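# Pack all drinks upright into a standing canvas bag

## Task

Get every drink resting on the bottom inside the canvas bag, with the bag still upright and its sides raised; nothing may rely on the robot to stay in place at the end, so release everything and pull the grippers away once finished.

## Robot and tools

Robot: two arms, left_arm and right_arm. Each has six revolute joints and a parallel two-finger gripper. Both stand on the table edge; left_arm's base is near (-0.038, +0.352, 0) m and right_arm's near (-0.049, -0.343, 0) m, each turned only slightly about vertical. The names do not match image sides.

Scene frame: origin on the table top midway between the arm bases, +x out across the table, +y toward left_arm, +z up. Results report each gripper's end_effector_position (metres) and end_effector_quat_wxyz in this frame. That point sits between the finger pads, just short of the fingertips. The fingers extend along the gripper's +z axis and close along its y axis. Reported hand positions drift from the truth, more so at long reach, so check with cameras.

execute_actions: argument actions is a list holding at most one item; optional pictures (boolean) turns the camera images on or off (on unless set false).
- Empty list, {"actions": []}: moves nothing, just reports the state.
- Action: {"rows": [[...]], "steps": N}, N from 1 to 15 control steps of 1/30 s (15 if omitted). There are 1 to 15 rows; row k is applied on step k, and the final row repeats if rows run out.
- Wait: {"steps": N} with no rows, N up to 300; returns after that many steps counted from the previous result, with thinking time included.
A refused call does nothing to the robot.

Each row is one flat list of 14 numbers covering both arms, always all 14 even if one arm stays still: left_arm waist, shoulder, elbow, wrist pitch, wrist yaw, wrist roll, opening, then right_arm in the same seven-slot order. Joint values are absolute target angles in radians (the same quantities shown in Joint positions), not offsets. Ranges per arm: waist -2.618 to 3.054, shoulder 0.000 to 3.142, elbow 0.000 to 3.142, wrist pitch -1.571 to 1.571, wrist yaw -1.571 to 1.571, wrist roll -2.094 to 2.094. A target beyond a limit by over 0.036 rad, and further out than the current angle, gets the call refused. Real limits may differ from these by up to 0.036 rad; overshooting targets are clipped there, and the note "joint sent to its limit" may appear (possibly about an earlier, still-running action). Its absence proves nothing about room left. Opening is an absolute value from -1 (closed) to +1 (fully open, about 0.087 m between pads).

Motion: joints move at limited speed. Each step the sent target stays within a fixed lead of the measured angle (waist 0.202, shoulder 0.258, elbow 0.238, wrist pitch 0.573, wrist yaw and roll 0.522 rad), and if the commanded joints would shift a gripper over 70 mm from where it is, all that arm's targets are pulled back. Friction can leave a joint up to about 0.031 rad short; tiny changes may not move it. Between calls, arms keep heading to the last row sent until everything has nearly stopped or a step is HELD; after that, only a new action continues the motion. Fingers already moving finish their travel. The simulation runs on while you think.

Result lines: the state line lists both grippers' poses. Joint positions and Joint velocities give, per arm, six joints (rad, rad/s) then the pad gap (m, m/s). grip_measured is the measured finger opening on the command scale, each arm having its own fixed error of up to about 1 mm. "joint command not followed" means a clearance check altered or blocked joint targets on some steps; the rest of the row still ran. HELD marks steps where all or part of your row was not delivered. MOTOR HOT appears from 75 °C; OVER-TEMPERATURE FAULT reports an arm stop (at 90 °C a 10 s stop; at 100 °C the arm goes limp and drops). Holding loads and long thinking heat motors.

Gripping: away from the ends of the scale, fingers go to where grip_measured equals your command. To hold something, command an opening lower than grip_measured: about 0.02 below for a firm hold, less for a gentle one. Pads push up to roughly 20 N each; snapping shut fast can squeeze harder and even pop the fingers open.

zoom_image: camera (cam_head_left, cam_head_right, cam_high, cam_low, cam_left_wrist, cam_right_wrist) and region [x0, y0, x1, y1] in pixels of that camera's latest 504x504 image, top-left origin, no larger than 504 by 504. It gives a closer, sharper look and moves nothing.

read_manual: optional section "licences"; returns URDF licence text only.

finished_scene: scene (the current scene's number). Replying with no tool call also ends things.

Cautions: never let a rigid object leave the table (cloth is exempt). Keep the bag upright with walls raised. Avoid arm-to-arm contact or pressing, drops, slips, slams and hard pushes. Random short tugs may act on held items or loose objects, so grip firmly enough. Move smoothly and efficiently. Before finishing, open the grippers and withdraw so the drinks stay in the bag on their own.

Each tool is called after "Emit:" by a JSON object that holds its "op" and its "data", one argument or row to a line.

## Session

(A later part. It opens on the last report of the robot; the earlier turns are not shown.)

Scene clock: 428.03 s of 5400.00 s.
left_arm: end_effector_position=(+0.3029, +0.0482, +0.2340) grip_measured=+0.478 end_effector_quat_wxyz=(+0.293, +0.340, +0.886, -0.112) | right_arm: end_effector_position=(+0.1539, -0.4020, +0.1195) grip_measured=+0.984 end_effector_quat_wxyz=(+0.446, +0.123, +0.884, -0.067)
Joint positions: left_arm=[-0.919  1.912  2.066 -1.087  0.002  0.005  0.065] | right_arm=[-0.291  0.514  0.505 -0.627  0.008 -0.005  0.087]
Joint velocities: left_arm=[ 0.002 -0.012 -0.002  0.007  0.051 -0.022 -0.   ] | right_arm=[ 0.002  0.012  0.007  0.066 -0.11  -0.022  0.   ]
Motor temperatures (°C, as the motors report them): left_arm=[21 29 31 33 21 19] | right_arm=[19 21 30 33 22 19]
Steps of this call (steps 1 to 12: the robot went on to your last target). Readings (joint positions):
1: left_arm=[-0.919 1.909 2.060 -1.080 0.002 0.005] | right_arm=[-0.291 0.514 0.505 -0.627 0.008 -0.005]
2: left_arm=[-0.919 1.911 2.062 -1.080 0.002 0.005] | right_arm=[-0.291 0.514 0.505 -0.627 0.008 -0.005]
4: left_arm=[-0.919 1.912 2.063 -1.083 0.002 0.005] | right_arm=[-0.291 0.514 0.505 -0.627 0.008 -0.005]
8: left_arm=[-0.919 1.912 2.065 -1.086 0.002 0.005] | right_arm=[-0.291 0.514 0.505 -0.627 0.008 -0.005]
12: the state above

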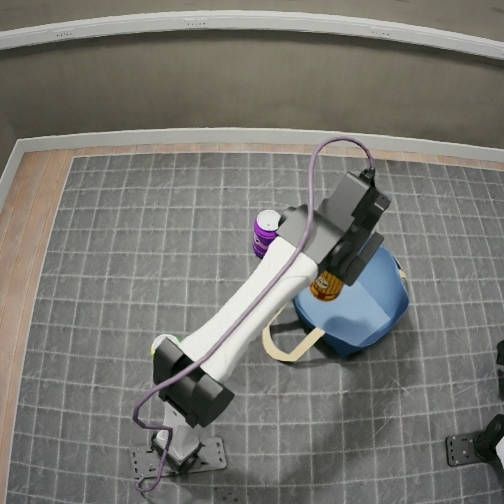

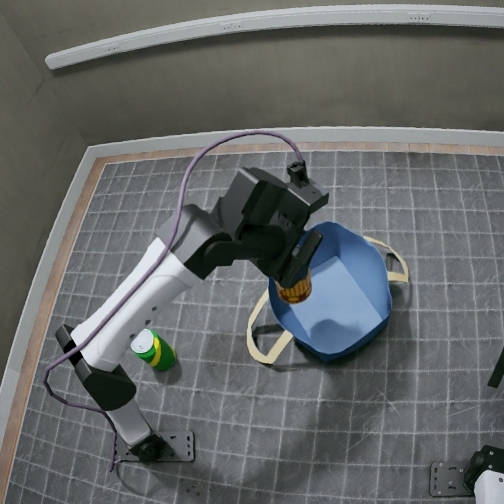

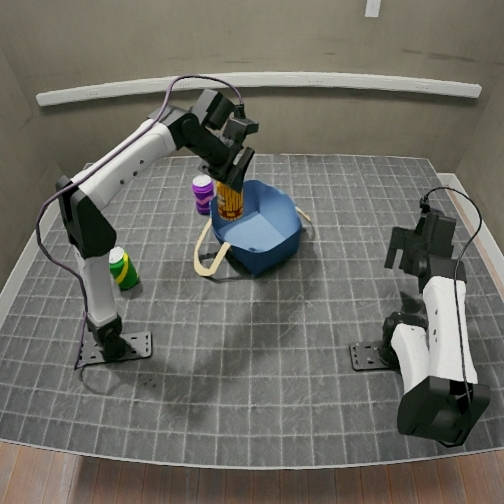

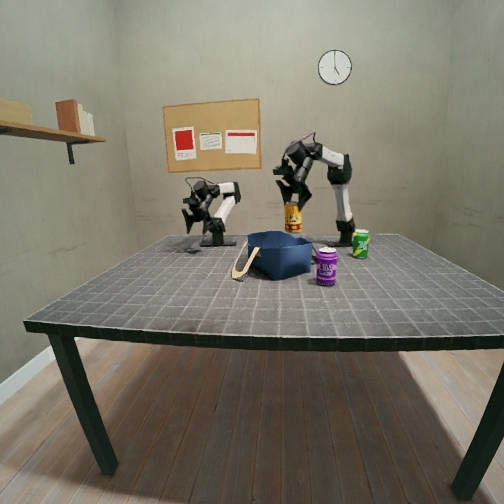

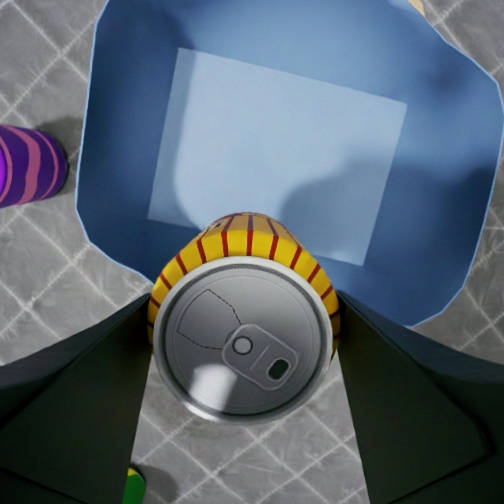

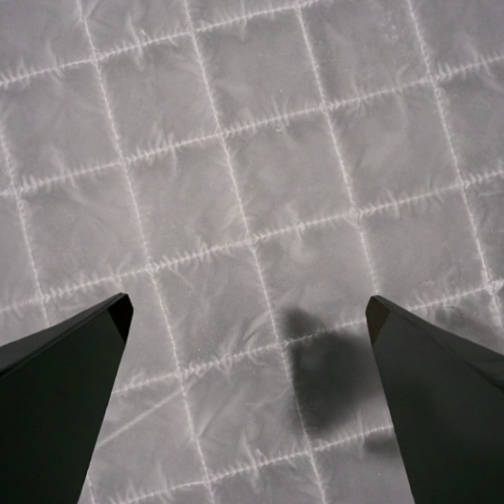

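Emit:
{"op": "execute_actions", "data": {
  "actions": [
    {"rows": [[-0.917,1.906,2.106,-1.045,0,0,0.455,-0.3,0.5,0.5,-0.6,0,0,1],[-0.915,1.908,2.108,-1.025,0,0,0.455,-0.3,0.5,0.5,-0.6,0,0,1],[-0.913,1.911,2.111,-1.010,0,0,0.455,-0.3,0.5,0.5,-0.6,0,0,1],[-0.910,1.915,2.115,-0.997,0,0,0.455,-0.3,0.5,0.5,-0.6,0,0,1],[-0.907,1.920,2.120,-0.986,0,0,0.455,-0.3,0.5,0.5,-0.6,0,0,1],[-0.904,1.927,2.126,-0.977,0,0,0.455,-0.3,0.5,0.5,-0.6,0,0,1],[-0.901,1.934,2.132,-0.969,0,0,0.455,-0.3,0.5,0.5,-0.6,0,0,1],[-0.898,1.942,2.138,-0.961,0,0,0.455,-0.3,0.5,0.5,-0.6,0,0,1],[-0.895,1.951,2.145,-0.953,0,0,0.455,-0.3,0.5,0.5,-0.6,0,0,1],[-0.892,1.960,2.152,-0.945,0,0,0.455,-0.3,0.5,0.5,-0.6,0,0,1],[-0.889,1.970,2.158,-0.938,0,0,0.455,-0.3,0.5,0.5,-0.6,0,0,1],[-0.886,1.980,2.164,-0.931,0,0,0.455,-0.3,0.5,0.5,-0.6,0,0,1],[-0.883,1.991,2.170,-0.924,0,0,0.455,-0.3,0.5,0.5,-0.6,0,0,1],[-0.880,2.002,2.175,-0.917,0,0,0.455,-0.3,0.5,0.5,-0.6,0,0,1],[-0.878,2.013,2.179,-0.909,0,0,0.455,-0.3,0.5,0.5,-0.6,0,0,1]], "steps": 15}
  ],
  "pictures": false
}}

Emit:
{"op": "execute_actions", "data": {
  "actions": [
    {"rows": [[-0.876,2.025,2.182,-0.900,0,0,0.455,-0.3,0.5,0.5,-0.6,0,0,1],[-0.874,2.036,2.184,-0.890,0,0,0.455,-0.3,0.5,0.5,-0.6,0,0,1],[-0.872,2.048,2.185,-0.880,0,0,0.455,-0.3,0.5,0.5,-0.6,0,0,1],[-0.871,2.060,2.185,-0.869,0,0,0.455,-0.3,0.5,0.5,-0.6,0,0,1],[-0.870,2.071,2.185,-0.858,0,0,0.455,-0.3,0.5,0.5,-0.6,0,0,1],[-0.870,2.082,2.185,-0.848,0,0,0.455,-0.3,0.5,0.5,-0.6,0,0,1],[-0.870,2.093,2.185,-0.837,0,0,0.455,-0.3,0.5,0.5,-0.6,0,0,1],[-0.870,2.103,2.184,-0.827,0,0,0.455,-0.3,0.5,0.5,-0.6,0,0,1],[-0.870,2.113,2.180,-0.816,0,0,0.455,-0.3,0.5,0.5,-0.6,0,0,1],[-0.870,2.122,2.175,-0.805,0,0,0.455,-0.3,0.5,0.5,-0.6,0,0,1],[-0.870,2.131,2.168,-0.794,0,0,0.455,-0.3,0.5,0.5,-0.6,0,0,1],[-0.870,2.139,2.159,-0.782,0,0,0.455,-0.3,0.5,0.5,-0.6,0,0,1],[-0.870,2.146,2.149,-0.768,0,0,0.455,-0.3,0.5,0.5,-0.6,0,0,1],[-0.870,2.153,2.138,-0.752,0,0,0.455,-0.3,0.5,0.5,-0.6,0,0,1],[-0.870,2.158,2.126,-0.736,0,0,0.455,-0.3,0.5,0.5,-0.6,0,0,1]], "steps": 15}
  ],
  "pictures": false
}}

Emit:
{"op": "execute_actions", "data": {
  "actions": [
    {"rows": [[-0.870,2.162,2.113,-0.720,0,0,0.455,-0.3,0.5,0.5,-0.6,0,0,1],[-0.870,2.165,2.100,-0.704,0,0,0.455,-0.3,0.5,0.5,-0.6,0,0,1],[-0.870,2.167,2.086,-0.689,0,0,0.455,-0.3,0.5,0.5,-0.6,0,0,1],[-0.870,2.168,2.072,-0.675,0,0,0.455,-0.3,0.5,0.5,-0.6,0,0,1],[-0.870,2.168,2.058,-0.662,0,0,0.455,-0.3,0.5,0.5,-0.6,0,0,1],[-0.870,2.168,2.045,-0.650,0,0,0.455,-0.3,0.5,0.5,-0.6,0,0,1],[-0.870,2.168,2.032,-0.640,0,0,0.455,-0.3,0.5,0.5,-0.6,0,0,1],[-0.870,2.168,2.020,-0.631,0,0,0.455,-0.3,0.5,0.5,-0.6,0,0,1],[-0.870,2.168,2.009,-0.624,0,0,0.455,-0.3,0.5,0.5,-0.6,0,0,1],[-0.870,2.168,1.999,-0.618,0,0,0.455,-0.3,0.5,0.5,-0.6,0,0,1],[-0.870,2.168,1.990,-0.614,0,0,0.455,-0.3,0.5,0.5,-0.6,0,0,1],[-0.870,2.168,1.983,-0.611,0,0,0.455,-0.3,0.5,0.5,-0.6,0,0,1],[-0.870,2.168,1.978,-0.610,0,0,0.455,-0.3,0.5,0.5,-0.6,0,0,1],[-0.870,2.168,1.974,-0.610,0,0,0.455,-0.3,0.5,0.5,-0.6,0,0,1],[-0.870,2.168,1.973,-0.610,0,0,0.455,-0.3,0.5,0.5,-0.6,0,0,1]], "steps": 15}
  ],
  "pictures": false
}}

Emit:
{"op": "execute_actions", "data": {
  "actions": [
    {"steps": 12}
  ]
}}

Scene clock: 548.17 s of 5400.00 s.
left_arm: end_effector_position=(+0.3402, +0.0342, +0.2327) grip_measured=+0.478 end_effector_quat_wxyz=(+0.328, +0.323, +0.880, -0.120) | right_arm: end_effector_position=(+0.1539, -0.4020, +0.1195) grip_measured=+0.984 end_effector_quat_wxyz=(+0.446, +0.123, +0.884, -0.067)
Joint positions: left_arm=[-0.89   1.992  2.135 -1.     0.002  0.005  0.065] | right_arm=[-0.291  0.514  0.505 -0.627  0.008 -0.005  0.087]
Joint velocities: left_arm=[ 0.081  0.315  0.139  0.183  0.037 -0.081  0.001] | right_arm=[ 0.007 -0.007 -0.012  0.007 -0.081 -0.095 -0.001]
Motor temperatures (°C, as the motors report them): left_arm=[21 40 43 34 21 19] | right_arm=[19 21 30 33 22 19]
Steps of this call (steps 1 to 15: the robot went on to your last target; steps 16 to 90: nothing new was sent; then 116.63 s passed at rest; steps 91 to 105: all 15 steps of this action). Readings (joint positions):
91: left_arm=[-0.919 1.912 2.066 -1.088 0.002 0.005] | right_arm=[-0.291 0.514 0.505 -0.627 0.008 -0.005]
92: left_arm=[-0.919 1.912 2.066 -1.088 0.002 0.005] | right_arm=[-0.291 0.514 0.505 -0.627 0.008 -0.005]
94: left_arm=[-0.919 1.912 2.066 -1.083 0.002 0.005] | right_arm=[-0.291 0.514 0.505 -0.627 0.008 -0.005]
98: left_arm=[-0.913 1.928 2.089 -1.061 0.002 0.005] | right_arm=[-0.291 0.514 0.505 -0.627 0.008 -0.005]
105: the state above

Scene clock: 548.67 s of 5400.00 s.
left_arm: end_effector_position=(+0.3807, +0.0098, +0.1702) grip_measured=+0.478 end_effector_quat_wxyz=(+0.321, +0.318, +0.885, -0.115) | right_arm: end_effector_position=(+0.1539, -0.4020, +0.1195) grip_measured=+0.984 end_effector_quat_wxyz=(+0.446, +0.123, +0.884, -0.067)
Joint positions: left_arm=[-0.876  2.159  2.14  -0.856  0.002  0.005  0.065] | right_arm=[-0.291  0.514  0.505 -0.627  0.008 -0.005  0.087]
Joint velocities: left_arm=[-0.002  0.129 -0.203  0.432 -0.037 -0.066 -0.001] | right_arm=[0.007 0.002 0.017 0.081 0.007 0.007 0.   ]
Motor temperatures (°C, as the motors report them): left_arm=[21 40 43 34 21 19] | right_arm=[19 21 30 33 22 19]
Steps of this call (steps 1 to 15: all 15 steps of this action). Readings (joint positions):
1: left_arm=[-0.887 2.003 2.139 -0.993 0.002 0.005] | right_arm=[-0.291 0.514 0.505 -0.627 0.008 -0.005]
2: left_arm=[-0.884 2.015 2.142 -0.984 0.002 0.005] | right_arm=[-0.291 0.514 0.505 -0.627 0.008 -0.005]
4: left_arm=[-0.880 2.039 2.146 -0.967 0.002 0.005] | right_arm=[-0.291 0.514 0.505 -0.627 0.008 -0.005]
8: left_arm=[-0.876 2.089 2.147 -0.930 0.002 0.005] | right_arm=[-0.291 0.514 0.505 -0.627 0.008 -0.005]
15: the state above

Scene clock: 549.17 s of 5400.00 s.
left_arm: end_effector_position=(+0.3853, +0.0061, +0.1184) grip_measured=+0.478 end_effector_quat_wxyz=(+0.311, +0.319, +0.888, -0.111) | right_arm: end_effector_position=(+0.1539, -0.4020, +0.1195) grip_measured=+0.984 end_effector_quat_wxyz=(+0.446, +0.123, +0.884, -0.067)
Joint positions: left_arm=[-0.876  2.18   1.977 -0.694  0.002  0.005  0.065] | right_arm=[-0.291  0.514  0.505 -0.627  0.008 -0.005  0.087]
Joint velocities: left_arm=[-0.037  0.012 -0.12   0.022  0.037  0.007  0.001] | right_arm=[-0.002 -0.002 -0.012  0.022  0.037  0.037 -0.   ]
Motor temperatures (°C, as the motors report them): left_arm=[21 40 43 34 21 19] | right_arm=[19 21 30 33 22 19]
Steps of this call (steps 1 to 15: all 15 steps of this action). Readings (joint positions):
1: left_arm=[-0.876 2.163 2.132 -0.841 0.002 0.005] | right_arm=[-0.291 0.514 0.505 -0.627 0.008 -0.005]
2: left_arm=[-0.876 2.166 2.122 -0.825 0.002 0.005] | right_arm=[-0.291 0.514 0.505 -0.627 0.008 -0.005]
4: left_arm=[-0.876 2.170 2.098 -0.795 0.002 0.005] | right_arm=[-0.291 0.514 0.505 -0.627 0.008 -0.005]
8: left_arm=[-0.876 2.175 2.043 -0.742 0.002 0.005] | right_arm=[-0.291 0.514 0.505 -0.627 0.008 -0.005]
15: the state above

Scene clock: 549.57 s of 5400.00 s.
left_arm: end_effector_position=(+0.3878, +0.0040, +0.1185) grip_measured=+0.478 end_effector_quat_wxyz=(+0.317, +0.319, +0.886, -0.113) | right_arm: end_effector_position=(+0.1539, -0.4020, +0.1195) grip_measured=+0.984 end_effector_quat_wxyz=(+0.446, +0.123, +0.884, -0.067)
Joint positions: left_arm=[-0.876  2.181  1.972 -0.674  0.002  0.005  0.065] | right_arm=[-0.291  0.514  0.505 -0.627  0.008 -0.005  0.087]
Joint velocities: left_arm=[ 0.002 -0.017  0.002  0.051 -0.081 -0.007  0.001] | right_arm=[ 0.017  0.012  0.007 -0.037 -0.007  0.022  0.   ]
Motor temperatures (°C, as the motors report them): left_arm=[21 40 43 34 21 19] | right_arm=[19 21 30 33 22 19]
Steps of this call (steps 1 to 12: the robot went on to your last target). Readings (joint positions):
1: left_arm=[-0.876 2.180 1.974 -0.692 0.002 0.005] | right_arm=[-0.291 0.514 0.505 -0.627 0.008 -0.005]
2: left_arm=[-0.876 2.181 1.973 -0.690 0.002 0.005] | right_arm=[-0.291 0.514 0.505 -0.627 0.008 -0.005]
4: left_arm=[-0.876 2.181 1.972 -0.687 0.002 0.005] | right_arm=[-0.291 0.514 0.505 -0.627 0.008 -0.005]
8: left_arm=[-0.876 2.181 1.972 -0.677 0.002 0.005] | right_arm=[-0.291 0.514 0.505 -0.627 0.008 -0.005]
12: the state above

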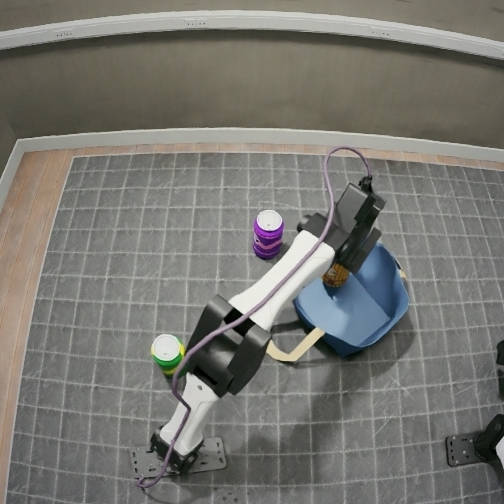

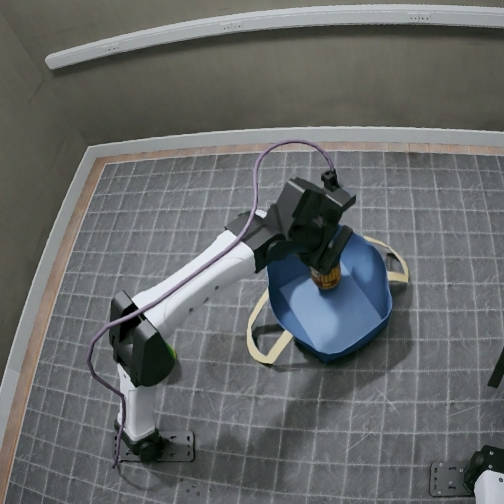

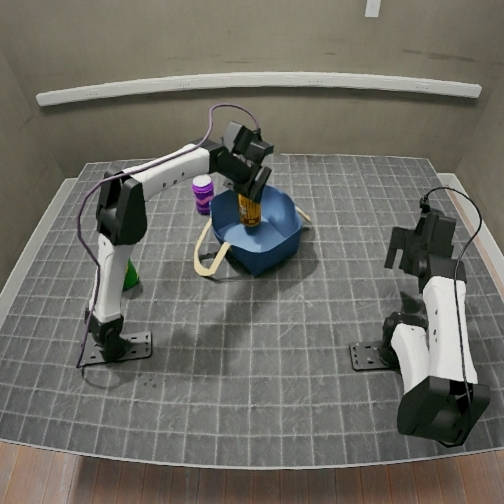

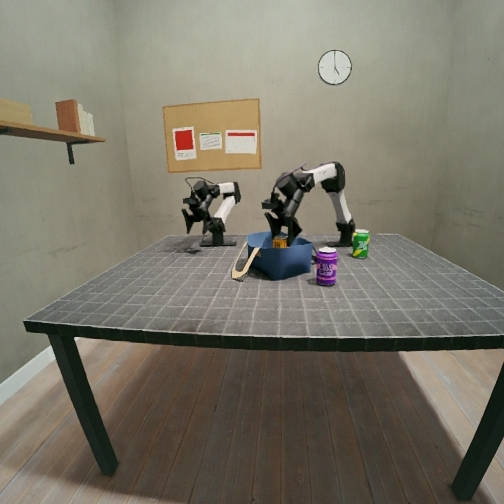

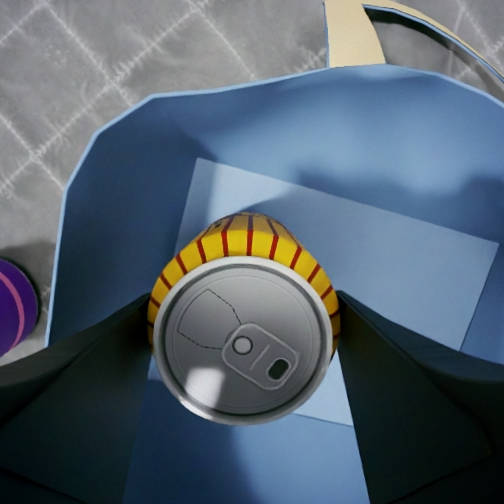

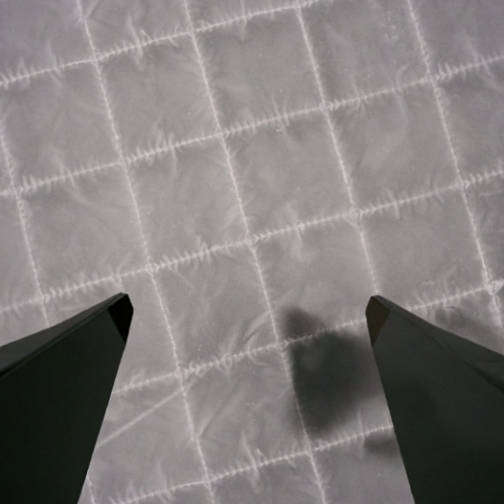

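Emit:
{"op": "execute_actions", "data": {
  "actions": [
    {"rows": [[-0.870,2.168,1.971,-0.598,0,0,0.455,-0.3,0.5,0.5,-0.6,0,0,1],[-0.870,2.168,1.967,-0.587,0,0,0.455,-0.3,0.5,0.5,-0.6,0,0,1],[-0.870,2.168,1.961,-0.577,0,0,0.455,-0.3,0.5,0.5,-0.6,0,0,1],[-0.870,2.168,1.954,-0.567,0,0,0.455,-0.3,0.5,0.5,-0.6,0,0,1],[-0.870,2.168,1.946,-0.558,0,0,0.455,-0.3,0.5,0.5,-0.6,0,0,1],[-0.870,2.168,1.938,-0.549,0,0,0.455,-0.3,0.5,0.5,-0.6,0,0,1],[-0.870,2.168,1.930,-0.541,0,0,0.455,-0.3,0.5,0.5,-0.6,0,0,1],[-0.870,2.168,1.922,-0.533,0,0,0.455,-0.3,0.5,0.5,-0.6,0,0,1],[-0.870,2.168,1.914,-0.526,0,0,0.455,-0.3,0.5,0.5,-0.6,0,0,1],[-0.870,2.168,1.907,-0.520,0,0,0.455,-0.3,0.5,0.5,-0.6,0,0,1],[-0.870,2.168,1.900,-0.515,0,0,0.455,-0.3,0.5,0.5,-0.6,0,0,1],[-0.870,2.168,1.894,-0.511,0,0,0.455,-0.3,0.5,0.5,-0.6,0,0,1],[-0.870,2.168,1.888,-0.508,0,0,0.455,-0.3,0.5,0.5,-0.6,0,0,1],[-0.870,2.168,1.883,-0.506,0,0,0.455,-0.3,0.5,0.5,-0.6,0,0,1],[-0.870,2.168,1.878,-0.505,0,0,0.455,-0.3,0.5,0.5,-0.6,0,0,1]], "steps": 15}
  ],
  "pictures": false
}}

Emit:
{"op": "execute_actions", "data": {
  "actions": [
    {"rows": [[-0.870,2.168,1.874,-0.505,0,0,0.455,-0.3,0.5,0.5,-0.6,0,0,1],[-0.870,2.168,1.871,-0.505,0,0,0.455,-0.3,0.5,0.5,-0.6,0,0,1],[-0.870,2.168,1.868,-0.505,0,0,0.455,-0.3,0.5,0.5,-0.6,0,0,1],[-0.870,2.168,1.866,-0.505,0,0,0.455,-0.3,0.5,0.5,-0.6,0,0,1]], "steps": 15}
  ]
}}

Scene clock: 577.37 s of 5400.00 s.
left_arm: end_effector_position=(+0.3881, +0.0039, +0.0974) grip_measured=+0.478 end_effector_quat_wxyz=(+0.318, +0.318, +0.886, -0.114) | right_arm: end_effector_position=(+0.1539, -0.4020, +0.1195) grip_measured=+0.984 end_effector_quat_wxyz=(+0.446, +0.123, +0.884, -0.067)
Joint positions: left_arm=[-0.876  2.181  1.887 -0.587  0.002  0.005  0.065] | right_arm=[-0.291  0.514  0.505 -0.627  0.008 -0.005  0.087]
Joint velocities: left_arm=[-0.002  0.002 -0.164  0.11  -0.037  0.051  0.001] | right_arm=[ 0.002 -0.002  0.012  0.066  0.007 -0.051 -0.001]
Motor temperatures (°C, as the motors report them): left_arm=[21 47 41 38 21 19] | right_arm=[19 21 31 33 22 19]
Steps of this call (steps 1 to 30: the robot went on to your last target; steps 31 to 90: nothing new was sent; then 24.30 s passed at rest; steps 91 to 105: all 15 steps of this action). Readings (joint positions):
91: left_arm=[-0.876 2.181 1.972 -0.673 0.002 0.005] | right_arm=[-0.291 0.514 0.505 -0.627 0.008 -0.005]
92: left_arm=[-0.876 2.181 1.972 -0.671 0.002 0.005] | right_arm=[-0.291 0.514 0.505 -0.627 0.008 -0.005]
94: left_arm=[-0.876 2.181 1.967 -0.658 0.002 0.005] | right_arm=[-0.291 0.514 0.505 -0.627 0.008 -0.005]
98: left_arm=[-0.876 2.181 1.941 -0.623 0.002 0.005] | right_arm=[-0.291 0.514 0.505 -0.627 0.008 -0.005]
105: the state above

Scene clock: 577.87 s of 5400.00 s.
left_arm: end_effector_position=(+0.3894, +0.0027, +0.0949) grip_measured=+0.478 end_effector_quat_wxyz=(+0.323, +0.318, +0.884, -0.115) | right_arm: end_effector_position=(+0.1539, -0.4020, +0.1195) grip_measured=+0.984 end_effector_quat_wxyz=(+0.446, +0.123, +0.884, -0.067)
Joint positions: left_arm=[-0.876  2.181  1.872 -0.563  0.002  0.005  0.065] | right_arm=[-0.291  0.514  0.505 -0.627  0.008 -0.005  0.087]
Joint velocities: left_arm=[-0.007 -0.002  0.002  0.007  0.007 -0.066 -0.001] | right_arm=[-0.007 -0.002 -0.022  0.022  0.022 -0.022 -0.001]
Motor temperatures (°C, as the motors report them): left_arm=[21 47 41 38 21 19] | right_arm=[19 21 31 33 22 19]
Steps of this call (steps 1 to 15: all 15 steps of this action). Readings (joint positions):
1: left_arm=[-0.876 2.181 1.882 -0.584 0.002 0.005] | right_arm=[-0.291 0.514 0.505 -0.627 0.008 -0.005]
2: left_arm=[-0.876 2.181 1.878 -0.581 0.002 0.005] | right_arm=[-0.291 0.514 0.505 -0.627 0.008 -0.005]
4: left_arm=[-0.876 2.181 1.878 -0.575 0.002 0.005] | right_arm=[-0.291 0.514 0.505 -0.627 0.008 -0.005]
8: left_arm=[-0.876 2.181 1.873 -0.565 0.002 0.005] | right_arm=[-0.291 0.514 0.505 -0.627 0.008 -0.005]
15: the state above

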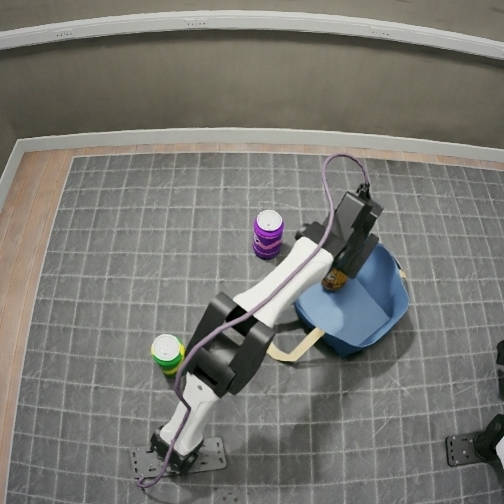

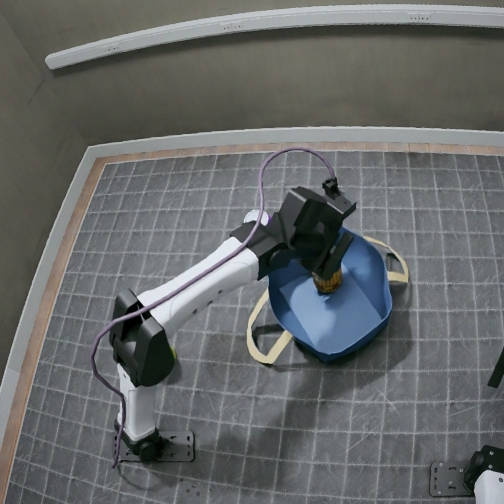

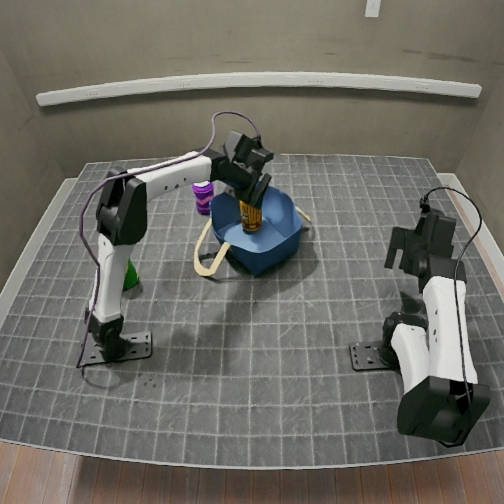

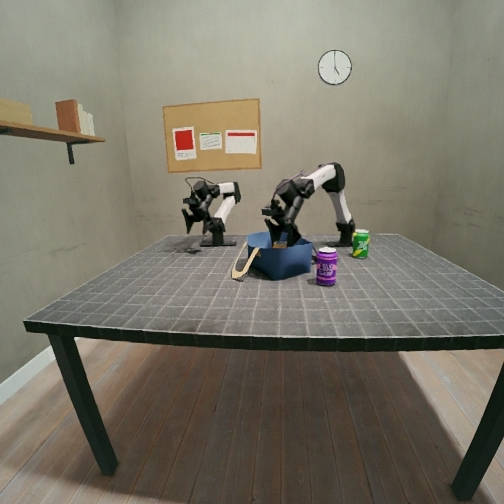

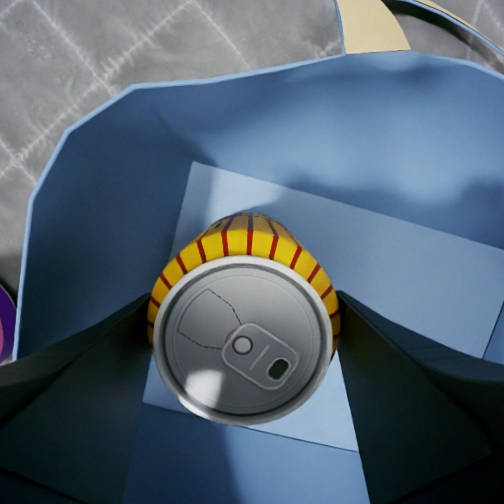

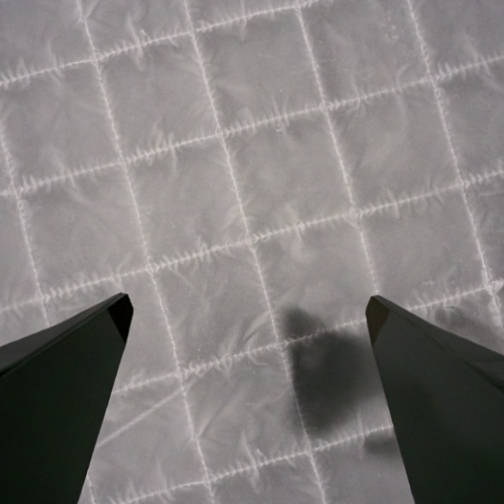

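Emit:
{"op": "execute_actions", "data": {
  "actions": [
    {"rows": [[-0.870,2.17,1.866,-0.52,0,0,0.455,-0.3,0.5,0.5,-0.6,0,0,1],[-0.870,2.172,1.866,-0.535,0,0,0.46,-0.3,0.5,0.5,-0.6,0,0,1],[-0.870,2.174,1.866,-0.545,0,0,0.47,-0.3,0.5,0.5,-0.6,0,0,1],[-0.870,2.175,1.866,-0.55,0,0,0.48,-0.3,0.5,0.5,-0.6,0,0,1],[-0.870,2.175,1.868,-0.55,0,0,0.495,-0.3,0.5,0.5,-0.6,0,0,1],[-0.870,2.175,1.870,-0.55,0,0,0.52,-0.3,0.5,0.5,-0.6,0,0,1],[-0.870,2.175,1.872,-0.55,0,0,0.56,-0.3,0.5,0.5,-0.6,0,0,1],[-0.870,2.175,1.875,-0.555,0,0,0.61,-0.3,0.5,0.5,-0.6,0,0,1],[-0.870,2.175,1.880,-0.565,0,0,0.66,-0.3,0.5,0.5,-0.6,0,0,1],[-0.870,2.175,1.886,-0.578,0,0,0.71,-0.3,0.5,0.5,-0.6,0,0,1],[-0.870,2.175,1.893,-0.593,0,0,0.75,-0.3,0.5,0.5,-0.6,0,0,1],[-0.870,2.175,1.902,-0.610,0,0,0.75,-0.3,0.5,0.5,-0.6,0,0,1],[-0.870,2.175,1.914,-0.630,0,0,0.75,-0.3,0.5,0.5,-0.6,0,0,1],[-0.870,2.175,1.929,-0.652,0,0,0.75,-0.3,0.5,0.5,-0.6,0,0,1],[-0.870,2.175,1.947,-0.676,0,0,0.75,-0.3,0.5,0.5,-0.6,0,0,1]], "steps": 15}
  ],
  "pictures": false
}}

Emit:
{"op": "execute_actions", "data": {
  "actions": [
    {"rows": [[-0.870,2.173,1.967,-0.700,0,0,0.75,-0.3,0.5,0.5,-0.6,0,0,1],[-0.870,2.170,1.989,-0.724,0,0,0.75,-0.3,0.5,0.5,-0.6,0,0,1],[-0.870,2.166,2.011,-0.748,0,0,0.75,-0.3,0.5,0.5,-0.6,0,0,1],[-0.870,2.161,2.033,-0.771,0,0,0.75,-0.3,0.5,0.5,-0.6,0,0,1],[-0.870,2.156,2.054,-0.792,0,0,0.75,-0.3,0.5,0.5,-0.6,0,0,1],[-0.870,2.151,2.073,-0.811,0,0,0.75,-0.3,0.5,0.5,-0.6,0,0,1],[-0.870,2.146,2.090,-0.827,0,0,0.75,-0.3,0.5,0.5,-0.6,0,0,1],[-0.868,2.141,2.104,-0.840,0,0,0.75,-0.3,0.5,0.5,-0.6,0,0,1],[-0.863,2.136,2.115,-0.850,0,0,0.75,-0.3,0.5,0.5,-0.6,0,0,1],[-0.855,2.132,2.123,-0.856,0,0,0.75,-0.3,0.5,0.5,-0.6,0,0,1],[-0.843,2.128,2.128,-0.860,0,0,0.77,-0.3,0.5,0.5,-0.6,0,0,1],[-0.828,2.125,2.130,-0.860,0,0,0.80,-0.3,0.5,0.5,-0.6,0,0,1],[-0.810,2.122,2.130,-0.860,0,0,0.83,-0.3,0.5,0.5,-0.6,0,0,1],[-0.790,2.120,2.130,-0.860,0,0,0.86,-0.3,0.5,0.5,-0.6,0,0,1],[-0.768,2.120,2.130,-0.860,0,0,0.89,-0.3,0.5,0.5,-0.6,0,0,1]], "steps": 15}
  ],
  "pictures": false
}}

Emit:
{"op": "execute_actions", "data": {
  "actions": [
    {"rows": [[-0.744,2.12,2.13,-0.86,0,0,0.92,-0.3,0.5,0.5,-0.6,0,0,1],[-0.719,2.12,2.13,-0.855,0,0,0.95,-0.3,0.5,0.5,-0.6,0,0,1],[-0.694,2.12,2.125,-0.842,0,0,0.98,-0.3,0.5,0.5,-0.6,0,0,1],[-0.669,2.12,2.115,-0.825,0,0,1,-0.3,0.5,0.5,-0.6,0,0,1],[-0.645,2.12,2.103,-0.808,0,0,1,-0.3,0.5,0.5,-0.6,0,0,1],[-0.622,2.12,2.090,-0.792,0,0,1,-0.3,0.5,0.5,-0.6,0,0,1],[-0.601,2.12,2.077,-0.777,0,0,1,-0.3,0.5,0.5,-0.6,0,0,1],[-0.583,2.12,2.064,-0.764,0,0,1,-0.3,0.5,0.5,-0.6,0,0,1],[-0.568,2.12,2.051,-0.753,0,0,1,-0.3,0.5,0.5,-0.6,0,0,1],[-0.556,2.12,2.039,-0.745,0,0,1,-0.3,0.5,0.5,-0.6,0,0,1],[-0.547,2.12,2.028,-0.740,0,0,1,-0.3,0.5,0.5,-0.6,0,0,1],[-0.542,2.12,2.019,-0.738,0,0,1,-0.3,0.5,0.5,-0.6,0,0,1],[-0.539,2.12,2.013,-0.738,0,0,1,-0.3,0.5,0.5,-0.6,0,0,1],[-0.538,2.12,2.009,-0.738,0,0,1,-0.3,0.5,0.5,-0.6,0,0,1],[-0.538,2.12,2.007,-0.738,0,0,1,-0.3,0.5,0.5,-0.6,0,0,1]], "steps": 15}
  ],
  "pictures": false
}}

Emit:
{"op": "execute_actions", "data": {
  "actions": [
    {"steps": 12}
  ]
}}

Scene clock: 629.93 s of 5400.00 s.
left_arm: end_effector_position=(+0.3864, +0.0051, +0.0982) grip_measured=+0.750 end_effector_quat_wxyz=(+0.314, +0.319, +0.887, -0.112) | right_arm: end_effector_position=(+0.1539, -0.4020, +0.1195) grip_measured=+0.984 end_effector_quat_wxyz=(+0.446, +0.123, +0.884, -0.067)
Joint positions: left_arm=[-0.876  2.181  1.895 -0.605  0.003  0.005  0.077] | right_arm=[-0.291  0.514  0.505 -0.627  0.008 -0.005  0.087]
Joint velocities: left_arm=[-0.017 -0.017  0.349 -0.491 -0.066 -0.007 -0.   ] | right_arm=[ 0.002 -0.002 -0.002 -0.037 -0.007 -0.051 -0.   ]
Motor temperatures (°C, as the motors report them): left_arm=[21 54 39 40 21 19] | right_arm=[19 21 31 33 22 19]
Steps of this call (steps 1 to 15: the robot went on to your last target; steps 16 to 90: nothing new was sent; then 48.57 s passed at rest; steps 91 to 105: all 15 steps of this action). Readings (joint positions):
91: left_arm=[-0.876 2.181 1.872 -0.563 0.002 0.005] | right_arm=[-0.291 0.514 0.505 -0.627 0.008 -0.005]
92: left_arm=[-0.876 2.181 1.872 -0.563 0.002 0.005] | right_arm=[-0.291 0.514 0.505 -0.627 0.008 -0.005]
94: left_arm=[-0.876 2.181 1.872 -0.564 0.002 0.005] | right_arm=[-0.291 0.514 0.505 -0.627 0.008 -0.005]
98: left_arm=[-0.876 2.181 1.872 -0.563 0.003 0.005] | right_arm=[-0.291 0.514 0.505 -0.627 0.008 -0.005]
105: the state above

Scene clock: 630.43 s of 5400.00 s.
left_arm: end_effector_position=(+0.4001, +0.0297, +0.1783) grip_measured=+0.875 end_effector_quat_wxyz=(+0.341, +0.293, +0.886, -0.112) | right_arm: end_effector_position=(+0.1539, -0.4020, +0.1195) grip_measured=+0.984 end_effector_quat_wxyz=(+0.446, +0.123, +0.884, -0.067)
Joint positions: left_arm=[-0.825  2.134  2.112 -0.814  0.003  0.005  0.082] | right_arm=[-0.291  0.514  0.505 -0.627  0.008 -0.005  0.087]
Joint velocities: left_arm=[ 0.505 -0.105  0.046 -0.154  0.007 -0.007  0.027] | right_arm=[ 0.002 -0.007  0.007 -0.007  0.007  0.022 -0.001]
Motor temperatures (°C, as the motors report them): left_arm=[21 54 39 39 21 19] | right_arm=[19 21 31 33 22 19]
Steps of this call (steps 1 to 15: all 15 steps of this action). Readings (joint positions):
1: left_arm=[-0.876 2.181 1.910 -0.623 0.003 0.005] | right_arm=[-0.291 0.514 0.505 -0.627 0.008 -0.005]
2: left_arm=[-0.876 2.181 1.927 -0.641 0.003 0.005] | right_arm=[-0.291 0.514 0.505 -0.627 0.008 -0.005]
4: left_arm=[-0.876 2.181 1.970 -0.678 0.003 0.005] | right_arm=[-0.291 0.514 0.505 -0.627 0.008 -0.005]
8: left_arm=[-0.876 2.174 2.053 -0.748 0.003 0.005] | right_arm=[-0.291 0.514 0.505 -0.627 0.008 -0.005]
15: the state above

Scene clock: 630.93 s of 5400.00 s.
left_arm: end_effector_position=(+0.4705, +0.1713, +0.1550) grip_measured=+0.989 end_effector_quat_wxyz=(+0.339, +0.162, +0.925, -0.058) | right_arm: end_effector_position=(+0.1539, -0.4020, +0.1195) grip_measured=+0.984 end_effector_quat_wxyz=(+0.446, +0.123, +0.884, -0.067)
Joint positions: left_arm=[-0.533  2.131  2.031 -0.769  0.001  0.005  0.087] | right_arm=[-0.291  0.514  0.505 -0.627  0.008 -0.005  0.087]
Joint velocities: left_arm=[ 0.002 -0.017 -0.178  0.066 -0.022  0.022  0.001] | right_arm=[ 0.007 -0.012 -0.002 -0.081  0.007 -0.022  0.001]
Motor temperatures (°C, as the motors report them): left_arm=[21 54 39 39 21 19] | right_arm=[19 21 31 33 22 19]
Steps of this call (steps 1 to 15: all 15 steps of this action). Readings (joint positions):
1: left_arm=[-0.804 2.132 2.113 -0.818 0.003 0.005] | right_arm=[-0.291 0.514 0.505 -0.627 0.008 -0.005]
2: left_arm=[-0.780 2.131 2.114 -0.819 0.003 0.005] | right_arm=[-0.291 0.514 0.505 -0.627 0.008 -0.005]
4: left_arm=[-0.726 2.131 2.114 -0.820 0.003 0.005] | right_arm=[-0.291 0.514 0.505 -0.627 0.008 -0.005]
8: left_arm=[-0.618 2.131 2.106 -0.804 0.003 0.005] | right_arm=[-0.291 0.514 0.505 -0.627 0.008 -0.005]
15: the state above

Scene clock: 631.33 s of 5400.00 s.
left_arm: end_effector_position=(+0.4716, +0.1704, +0.1539) grip_measured=+0.989 end_effector_quat_wxyz=(+0.341, +0.162, +0.924, -0.058) | right_arm: end_effector_position=(+0.1539, -0.4020, +0.1195) grip_measured=+0.984 end_effector_quat_wxyz=(+0.446, +0.123, +0.884, -0.067)
Joint positions: left_arm=[-0.533  2.131  2.024 -0.757  0.001  0.005  0.087] | right_arm=[-0.291  0.514  0.505 -0.627  0.008 -0.005  0.087]
Joint velocities: left_arm=[-0.002 -0.017 -0.002 -0.022 -0.007  0.007 -0.001] | right_arm=[-0.007  0.007 -0.002  0.007  0.007  0.066 -0.001]
Motor temperatures (°C, as the motors report them): left_arm=[21 54 39 39 21 19] | right_arm=[19 21 31 33 22 19]
Steps of this call (steps 1 to 12: the robot went on to your last target). Readings (joint positions):
1: left_arm=[-0.533 2.131 2.026 -0.769 0.001 0.005] | right_arm=[-0.291 0.514 0.505 -0.627 0.008 -0.005]
2: left_arm=[-0.533 2.131 2.024 -0.769 0.001 0.005] | right_arm=[-0.291 0.514 0.505 -0.627 0.008 -0.005]
4: left_arm=[-0.533 2.131 2.024 -0.766 0.001 0.005] | right_arm=[-0.291 0.514 0.505 -0.627 0.008 -0.005]
8: left_arm=[-0.533 2.131 2.024 -0.760 0.001 0.005] | right_arm=[-0.291 0.514 0.505 -0.627 0.008 -0.005]
12: the state above

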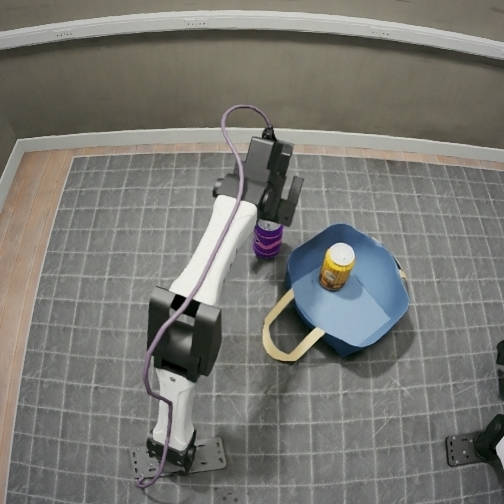

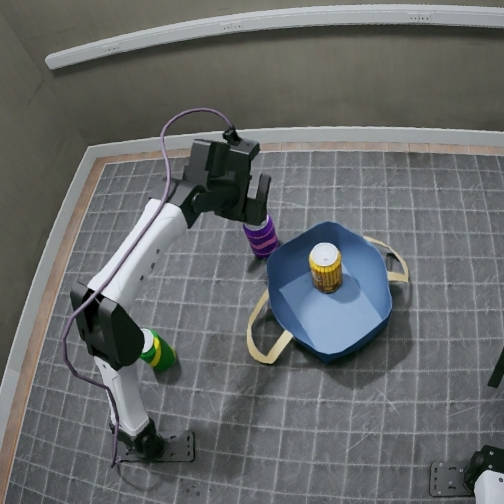

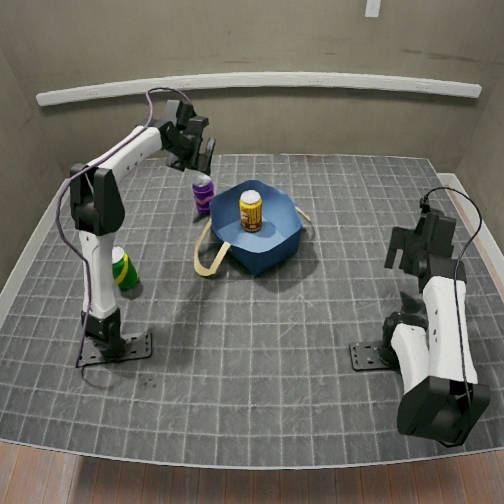

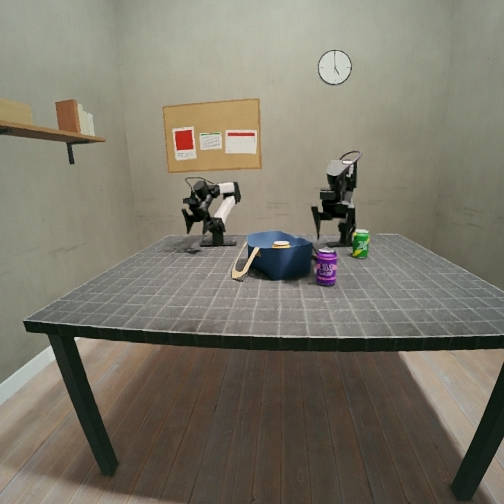

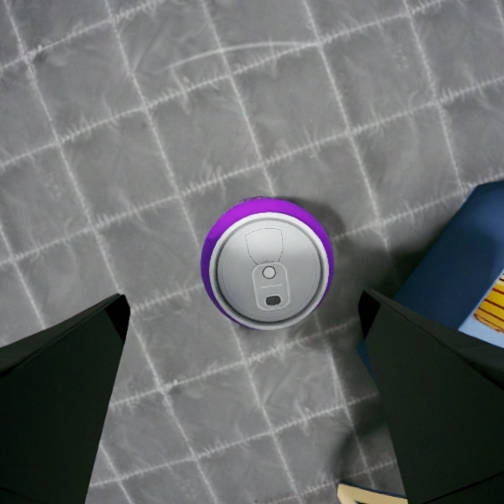

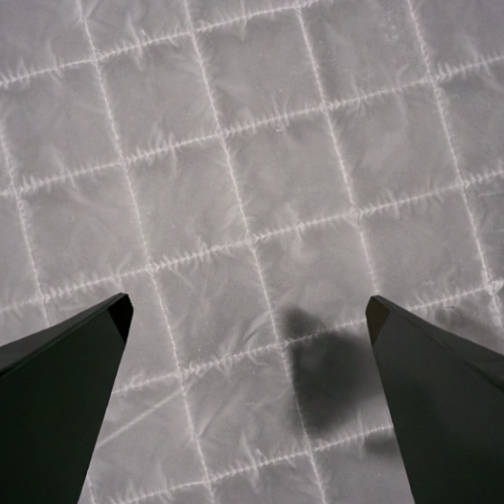

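Emit:
{"op": "execute_actions", "data": {
  "actions": [
    {"rows": [[-0.543,2.12,2.005,-0.725,0,0,1,-0.3,0.5,0.5,-0.6,0,0,1],[-0.548,2.12,1.999,-0.708,0,0,1,-0.3,0.5,0.5,-0.6,0,0,1],[-0.552,2.12,1.990,-0.689,0,0,1,-0.3,0.5,0.5,-0.6,0,0,1],[-0.555,2.12,1.978,-0.668,0,0,1,-0.3,0.5,0.5,-0.6,0,0,1],[-0.557,2.12,1.964,-0.645,0,0,1,-0.3,0.5,0.5,-0.6,0,0,1],[-0.558,2.12,1.947,-0.620,0,0,1,-0.3,0.5,0.5,-0.6,0,0,1],[-0.558,2.12,1.929,-0.595,0,0,1,-0.3,0.5,0.5,-0.6,0,0,1],[-0.558,2.12,1.910,-0.570,0,0,1,-0.3,0.5,0.5,-0.6,0,0,1],[-0.558,2.12,1.890,-0.545,0,0,1,-0.3,0.5,0.5,-0.6,0,0,1],[-0.558,2.12,1.869,-0.521,0,0,1,-0.3,0.5,0.5,-0.6,0,0,1],[-0.558,2.12,1.848,-0.499,0,0,1,-0.3,0.5,0.5,-0.6,0,0,1],[-0.558,2.12,1.828,-0.479,0,0,1,-0.3,0.5,0.5,-0.6,0,0,1],[-0.558,2.12,1.809,-0.462,0,0,1,-0.3,0.5,0.5,-0.6,0,0,1],[-0.558,2.12,1.791,-0.448,0,0,1,-0.3,0.5,0.5,-0.6,0,0,1],[-0.558,2.12,1.774,-0.437,0,0,1,-0.3,0.5,0.5,-0.6,0,0,1]], "steps": 15}
  ],
  "pictures": false
}}

Emit:
{"op": "execute_actions", "data": {
  "actions": [
    {"rows": [[-0.558,2.12,1.760,-0.430,0,0,1,-0.3,0.5,0.5,-0.6,0,0,1],[-0.558,2.12,1.748,-0.426,0,0,1,-0.3,0.5,0.5,-0.6,0,0,1],[-0.558,2.12,1.739,-0.425,0,0,1,-0.3,0.5,0.5,-0.6,0,0,1],[-0.558,2.12,1.733,-0.425,0,0,0.96,-0.3,0.5,0.5,-0.6,0,0,1],[-0.558,2.12,1.731,-0.425,0,0,0.92,-0.3,0.5,0.5,-0.6,0,0,1],[-0.558,2.12,1.731,-0.425,0,0,0.87,-0.3,0.5,0.5,-0.6,0,0,1],[-0.558,2.12,1.731,-0.425,0,0,0.82,-0.3,0.5,0.5,-0.6,0,0,1],[-0.558,2.12,1.731,-0.425,0,0,0.77,-0.3,0.5,0.5,-0.6,0,0,1],[-0.558,2.12,1.731,-0.425,0,0,0.72,-0.3,0.5,0.5,-0.6,0,0,1],[-0.558,2.12,1.731,-0.425,0,0,0.68,-0.3,0.5,0.5,-0.6,0,0,1],[-0.558,2.12,1.731,-0.425,0,0,0.64,-0.3,0.5,0.5,-0.6,0,0,1],[-0.558,2.12,1.731,-0.425,0,0,0.61,-0.3,0.5,0.5,-0.6,0,0,1],[-0.558,2.12,1.731,-0.425,0,0,0.58,-0.3,0.5,0.5,-0.6,0,0,1],[-0.558,2.12,1.731,-0.425,0,0,0.56,-0.3,0.5,0.5,-0.6,0,0,1],[-0.558,2.12,1.731,-0.425,0,0,0.54,-0.3,0.5,0.5,-0.6,0,0,1]], "steps": 15}
  ],
  "pictures": false
}}

Emit:
{"op": "execute_actions", "data": {
  "actions": [
    {"rows": [[-0.558,2.12,1.731,-0.425,0,0,0.52,-0.3,0.5,0.5,-0.6,0,0,1],[-0.558,2.12,1.731,-0.425,0,0,0.505,-0.3,0.5,0.5,-0.6,0,0,1],[-0.558,2.12,1.731,-0.425,0,0,0.49,-0.3,0.5,0.5,-0.6,0,0,1],[-0.558,2.12,1.731,-0.425,0,0,0.48,-0.3,0.5,0.5,-0.6,0,0,1],[-0.558,2.12,1.731,-0.425,0,0,0.47,-0.3,0.5,0.5,-0.6,0,0,1],[-0.558,2.12,1.731,-0.425,0,0,0.46,-0.3,0.5,0.5,-0.6,0,0,1],[-0.558,2.12,1.731,-0.425,0,0,0.455,-0.3,0.5,0.5,-0.6,0,0,1]], "steps": 10}
  ]
}}

Scene clock: 664.77 s of 5400.00 s.
left_arm: end_effector_position=(+0.4752, +0.1571, +0.1072) grip_measured=+0.989 end_effector_quat_wxyz=(+0.354, +0.171, +0.917, -0.064) | right_arm: end_effector_position=(+0.1539, -0.4020, +0.1195) grip_measured=+0.984 end_effector_quat_wxyz=(+0.446, +0.123, +0.884, -0.067)
Joint positions: left_arm=[-0.554  2.131  1.823 -0.526  0.001  0.005  0.087] | right_arm=[-0.291  0.514  0.505 -0.627  0.008 -0.005  0.087]
Joint velocities: left_arm=[ 0.022  0.012 -0.535  0.447 -0.022 -0.007 -0.   ] | right_arm=[-0.007 -0.012 -0.012  0.022 -0.037  0.022  0.001]
Motor temperatures (°C, as the motors report them): left_arm=[21 55 37 38 21 19] | right_arm=[19 21 31 34 22 19]
Steps of this call (steps 1 to 30: the robot went on to your last target; steps 31 to 90: nothing new was sent; then 29.93 s passed at rest; steps 91 to 105: all 15 steps of this action). Readings (joint positions):
91: left_arm=[-0.533 2.131 2.024 -0.755 0.001 0.005] | right_arm=[-0.291 0.514 0.505 -0.627 0.008 -0.005]
92: left_arm=[-0.534 2.131 2.024 -0.751 0.001 0.005] | right_arm=[-0.291 0.514 0.505 -0.627 0.008 -0.005]
94: left_arm=[-0.537 2.131 2.016 -0.731 0.001 0.005] | right_arm=[-0.291 0.514 0.505 -0.627 0.008 -0.005]
98: left_arm=[-0.550 2.131 1.965 -0.661 0.001 0.005] | right_arm=[-0.291 0.514 0.505 -0.627 0.008 -0.005]
105: the state above

Scene clock: 665.27 s of 5400.00 s.
left_arm: end_effector_position=(+0.4742, +0.1575, +0.0889) grip_measured=+0.551 end_effector_quat_wxyz=(+0.356, +0.171, +0.917, -0.065) | right_arm: end_effector_position=(+0.1539, -0.4020, +0.1195) grip_measured=+0.984 end_effector_quat_wxyz=(+0.446, +0.123, +0.884, -0.067)
Joint positions: left_arm=[-0.554  2.131  1.748 -0.447  0.001  0.005  0.068] | right_arm=[-0.291  0.514  0.505 -0.627  0.008 -0.005  0.087]
Joint velocities: left_arm=[-0.022 -0.002 -0.002  0.007 -0.095  0.007 -0.018] | right_arm=[-0.007 -0.002 -0.012 -0.007 -0.007  0.051  0.   ]
Motor temperatures (°C, as the motors report them): left_arm=[21 55 37 38 21 19] | right_arm=[19 21 31 34 22 19]
Steps of this call (steps 1 to 15: all 15 steps of this action). Readings (joint positions):
1: left_arm=[-0.554 2.131 1.805 -0.512 0.001 0.005] | right_arm=[-0.291 0.514 0.505 -0.627 0.008 -0.005]
2: left_arm=[-0.554 2.131 1.789 -0.499 0.001 0.005] | right_arm=[-0.291 0.514 0.505 -0.627 0.008 -0.005]
4: left_arm=[-0.554 2.131 1.765 -0.482 0.001 0.005] | right_arm=[-0.291 0.514 0.505 -0.627 0.008 -0.005]
8: left_arm=[-0.554 2.131 1.748 -0.466 0.001 0.005] | right_arm=[-0.291 0.514 0.505 -0.627 0.008 -0.005]
15: the state above

Scene clock: 665.60 s of 5400.00 s.
left_arm: end_effector_position=(+0.4746, +0.1574, +0.0892) grip_measured=+0.479 end_effector_quat_wxyz=(+0.357, +0.170, +0.916, -0.065) | right_arm: end_effector_position=(+0.1539, -0.4020, +0.1195) grip_measured=+0.984 end_effector_quat_wxyz=(+0.446, +0.123, +0.884, -0.067)
Joint positions: left_arm=[-0.554  2.131  1.748 -0.445  0.001  0.005  0.065] | right_arm=[-0.291  0.514  0.505 -0.627  0.008 -0.005  0.087]
Joint velocities: left_arm=[-0.012 -0.002  0.002 -0.037  0.007 -0.037 -0.001] | right_arm=[ 0.002 -0.002  0.002  0.007 -0.037 -0.022 -0.   ]
Motor temperatures (°C, as the motors report them): left_arm=[21 55 37 38 21 19] | right_arm=[19 21 31 34 22 19]
Steps of this call (steps 1 to 10: all 10 steps of this action). Readings (joint positions):
1: left_arm=[-0.554 2.131 1.748 -0.446 0.001 0.005] | right_arm=[-0.291 0.514 0.505 -0.627 0.008 -0.005]
2: left_arm=[-0.554 2.131 1.748 -0.446 0.001 0.005] | right_arm=[-0.291 0.514 0.505 -0.627 0.008 -0.005]
4: left_arm=[-0.554 2.131 1.748 -0.445 0.001 0.005] | right_arm=[-0.291 0.514 0.505 -0.627 0.008 -0.005]
8: left_arm=[-0.554 2.131 1.748 -0.445 0.001 0.005] | right_arm=[-0.291 0.514 0.505 -0.627 0.008 -0.005]
10: the state above

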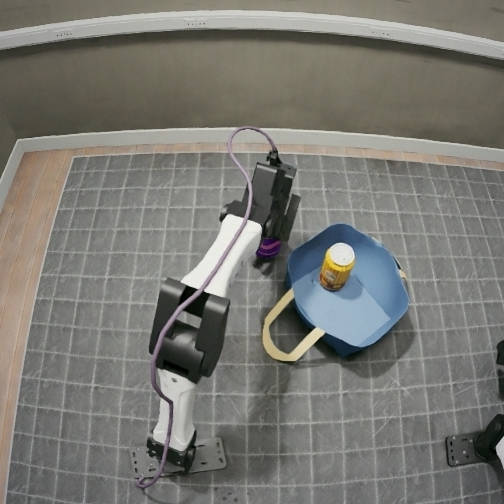

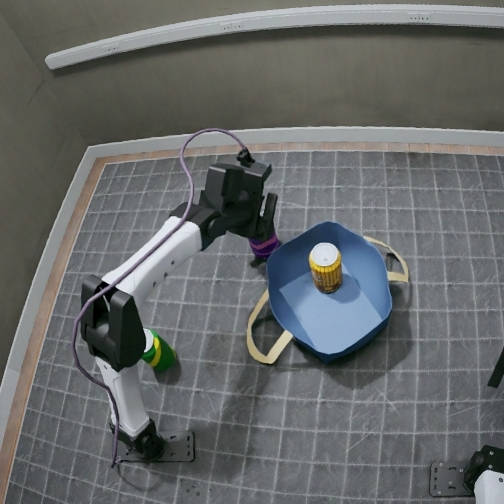

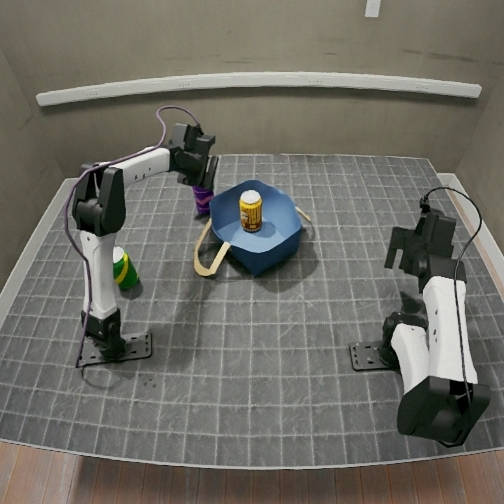

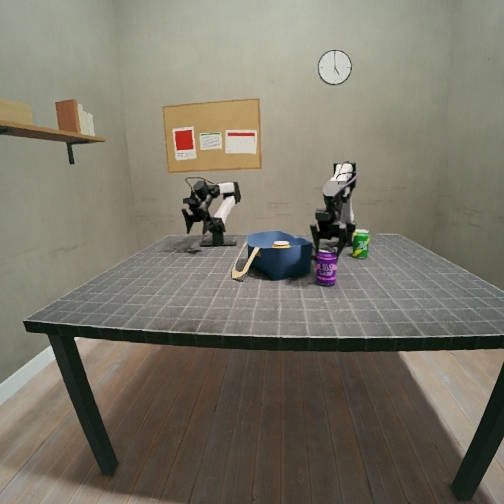

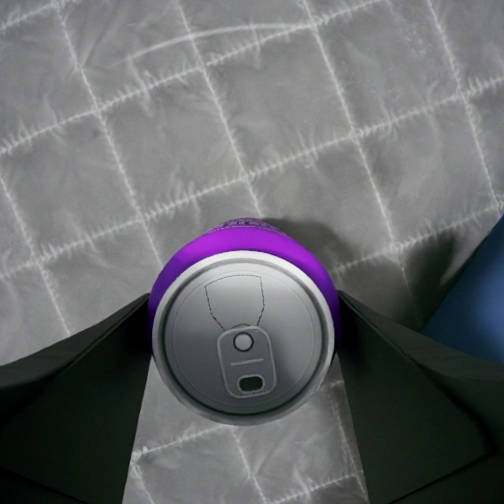

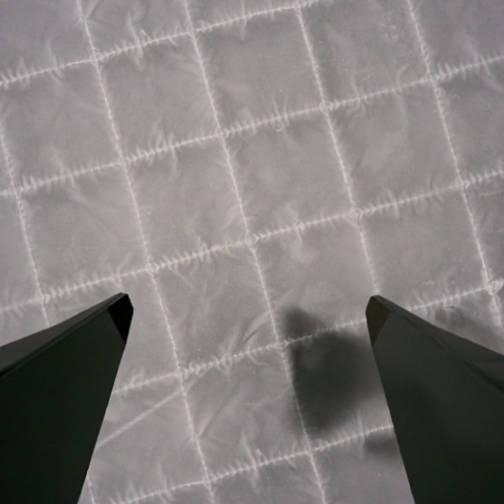

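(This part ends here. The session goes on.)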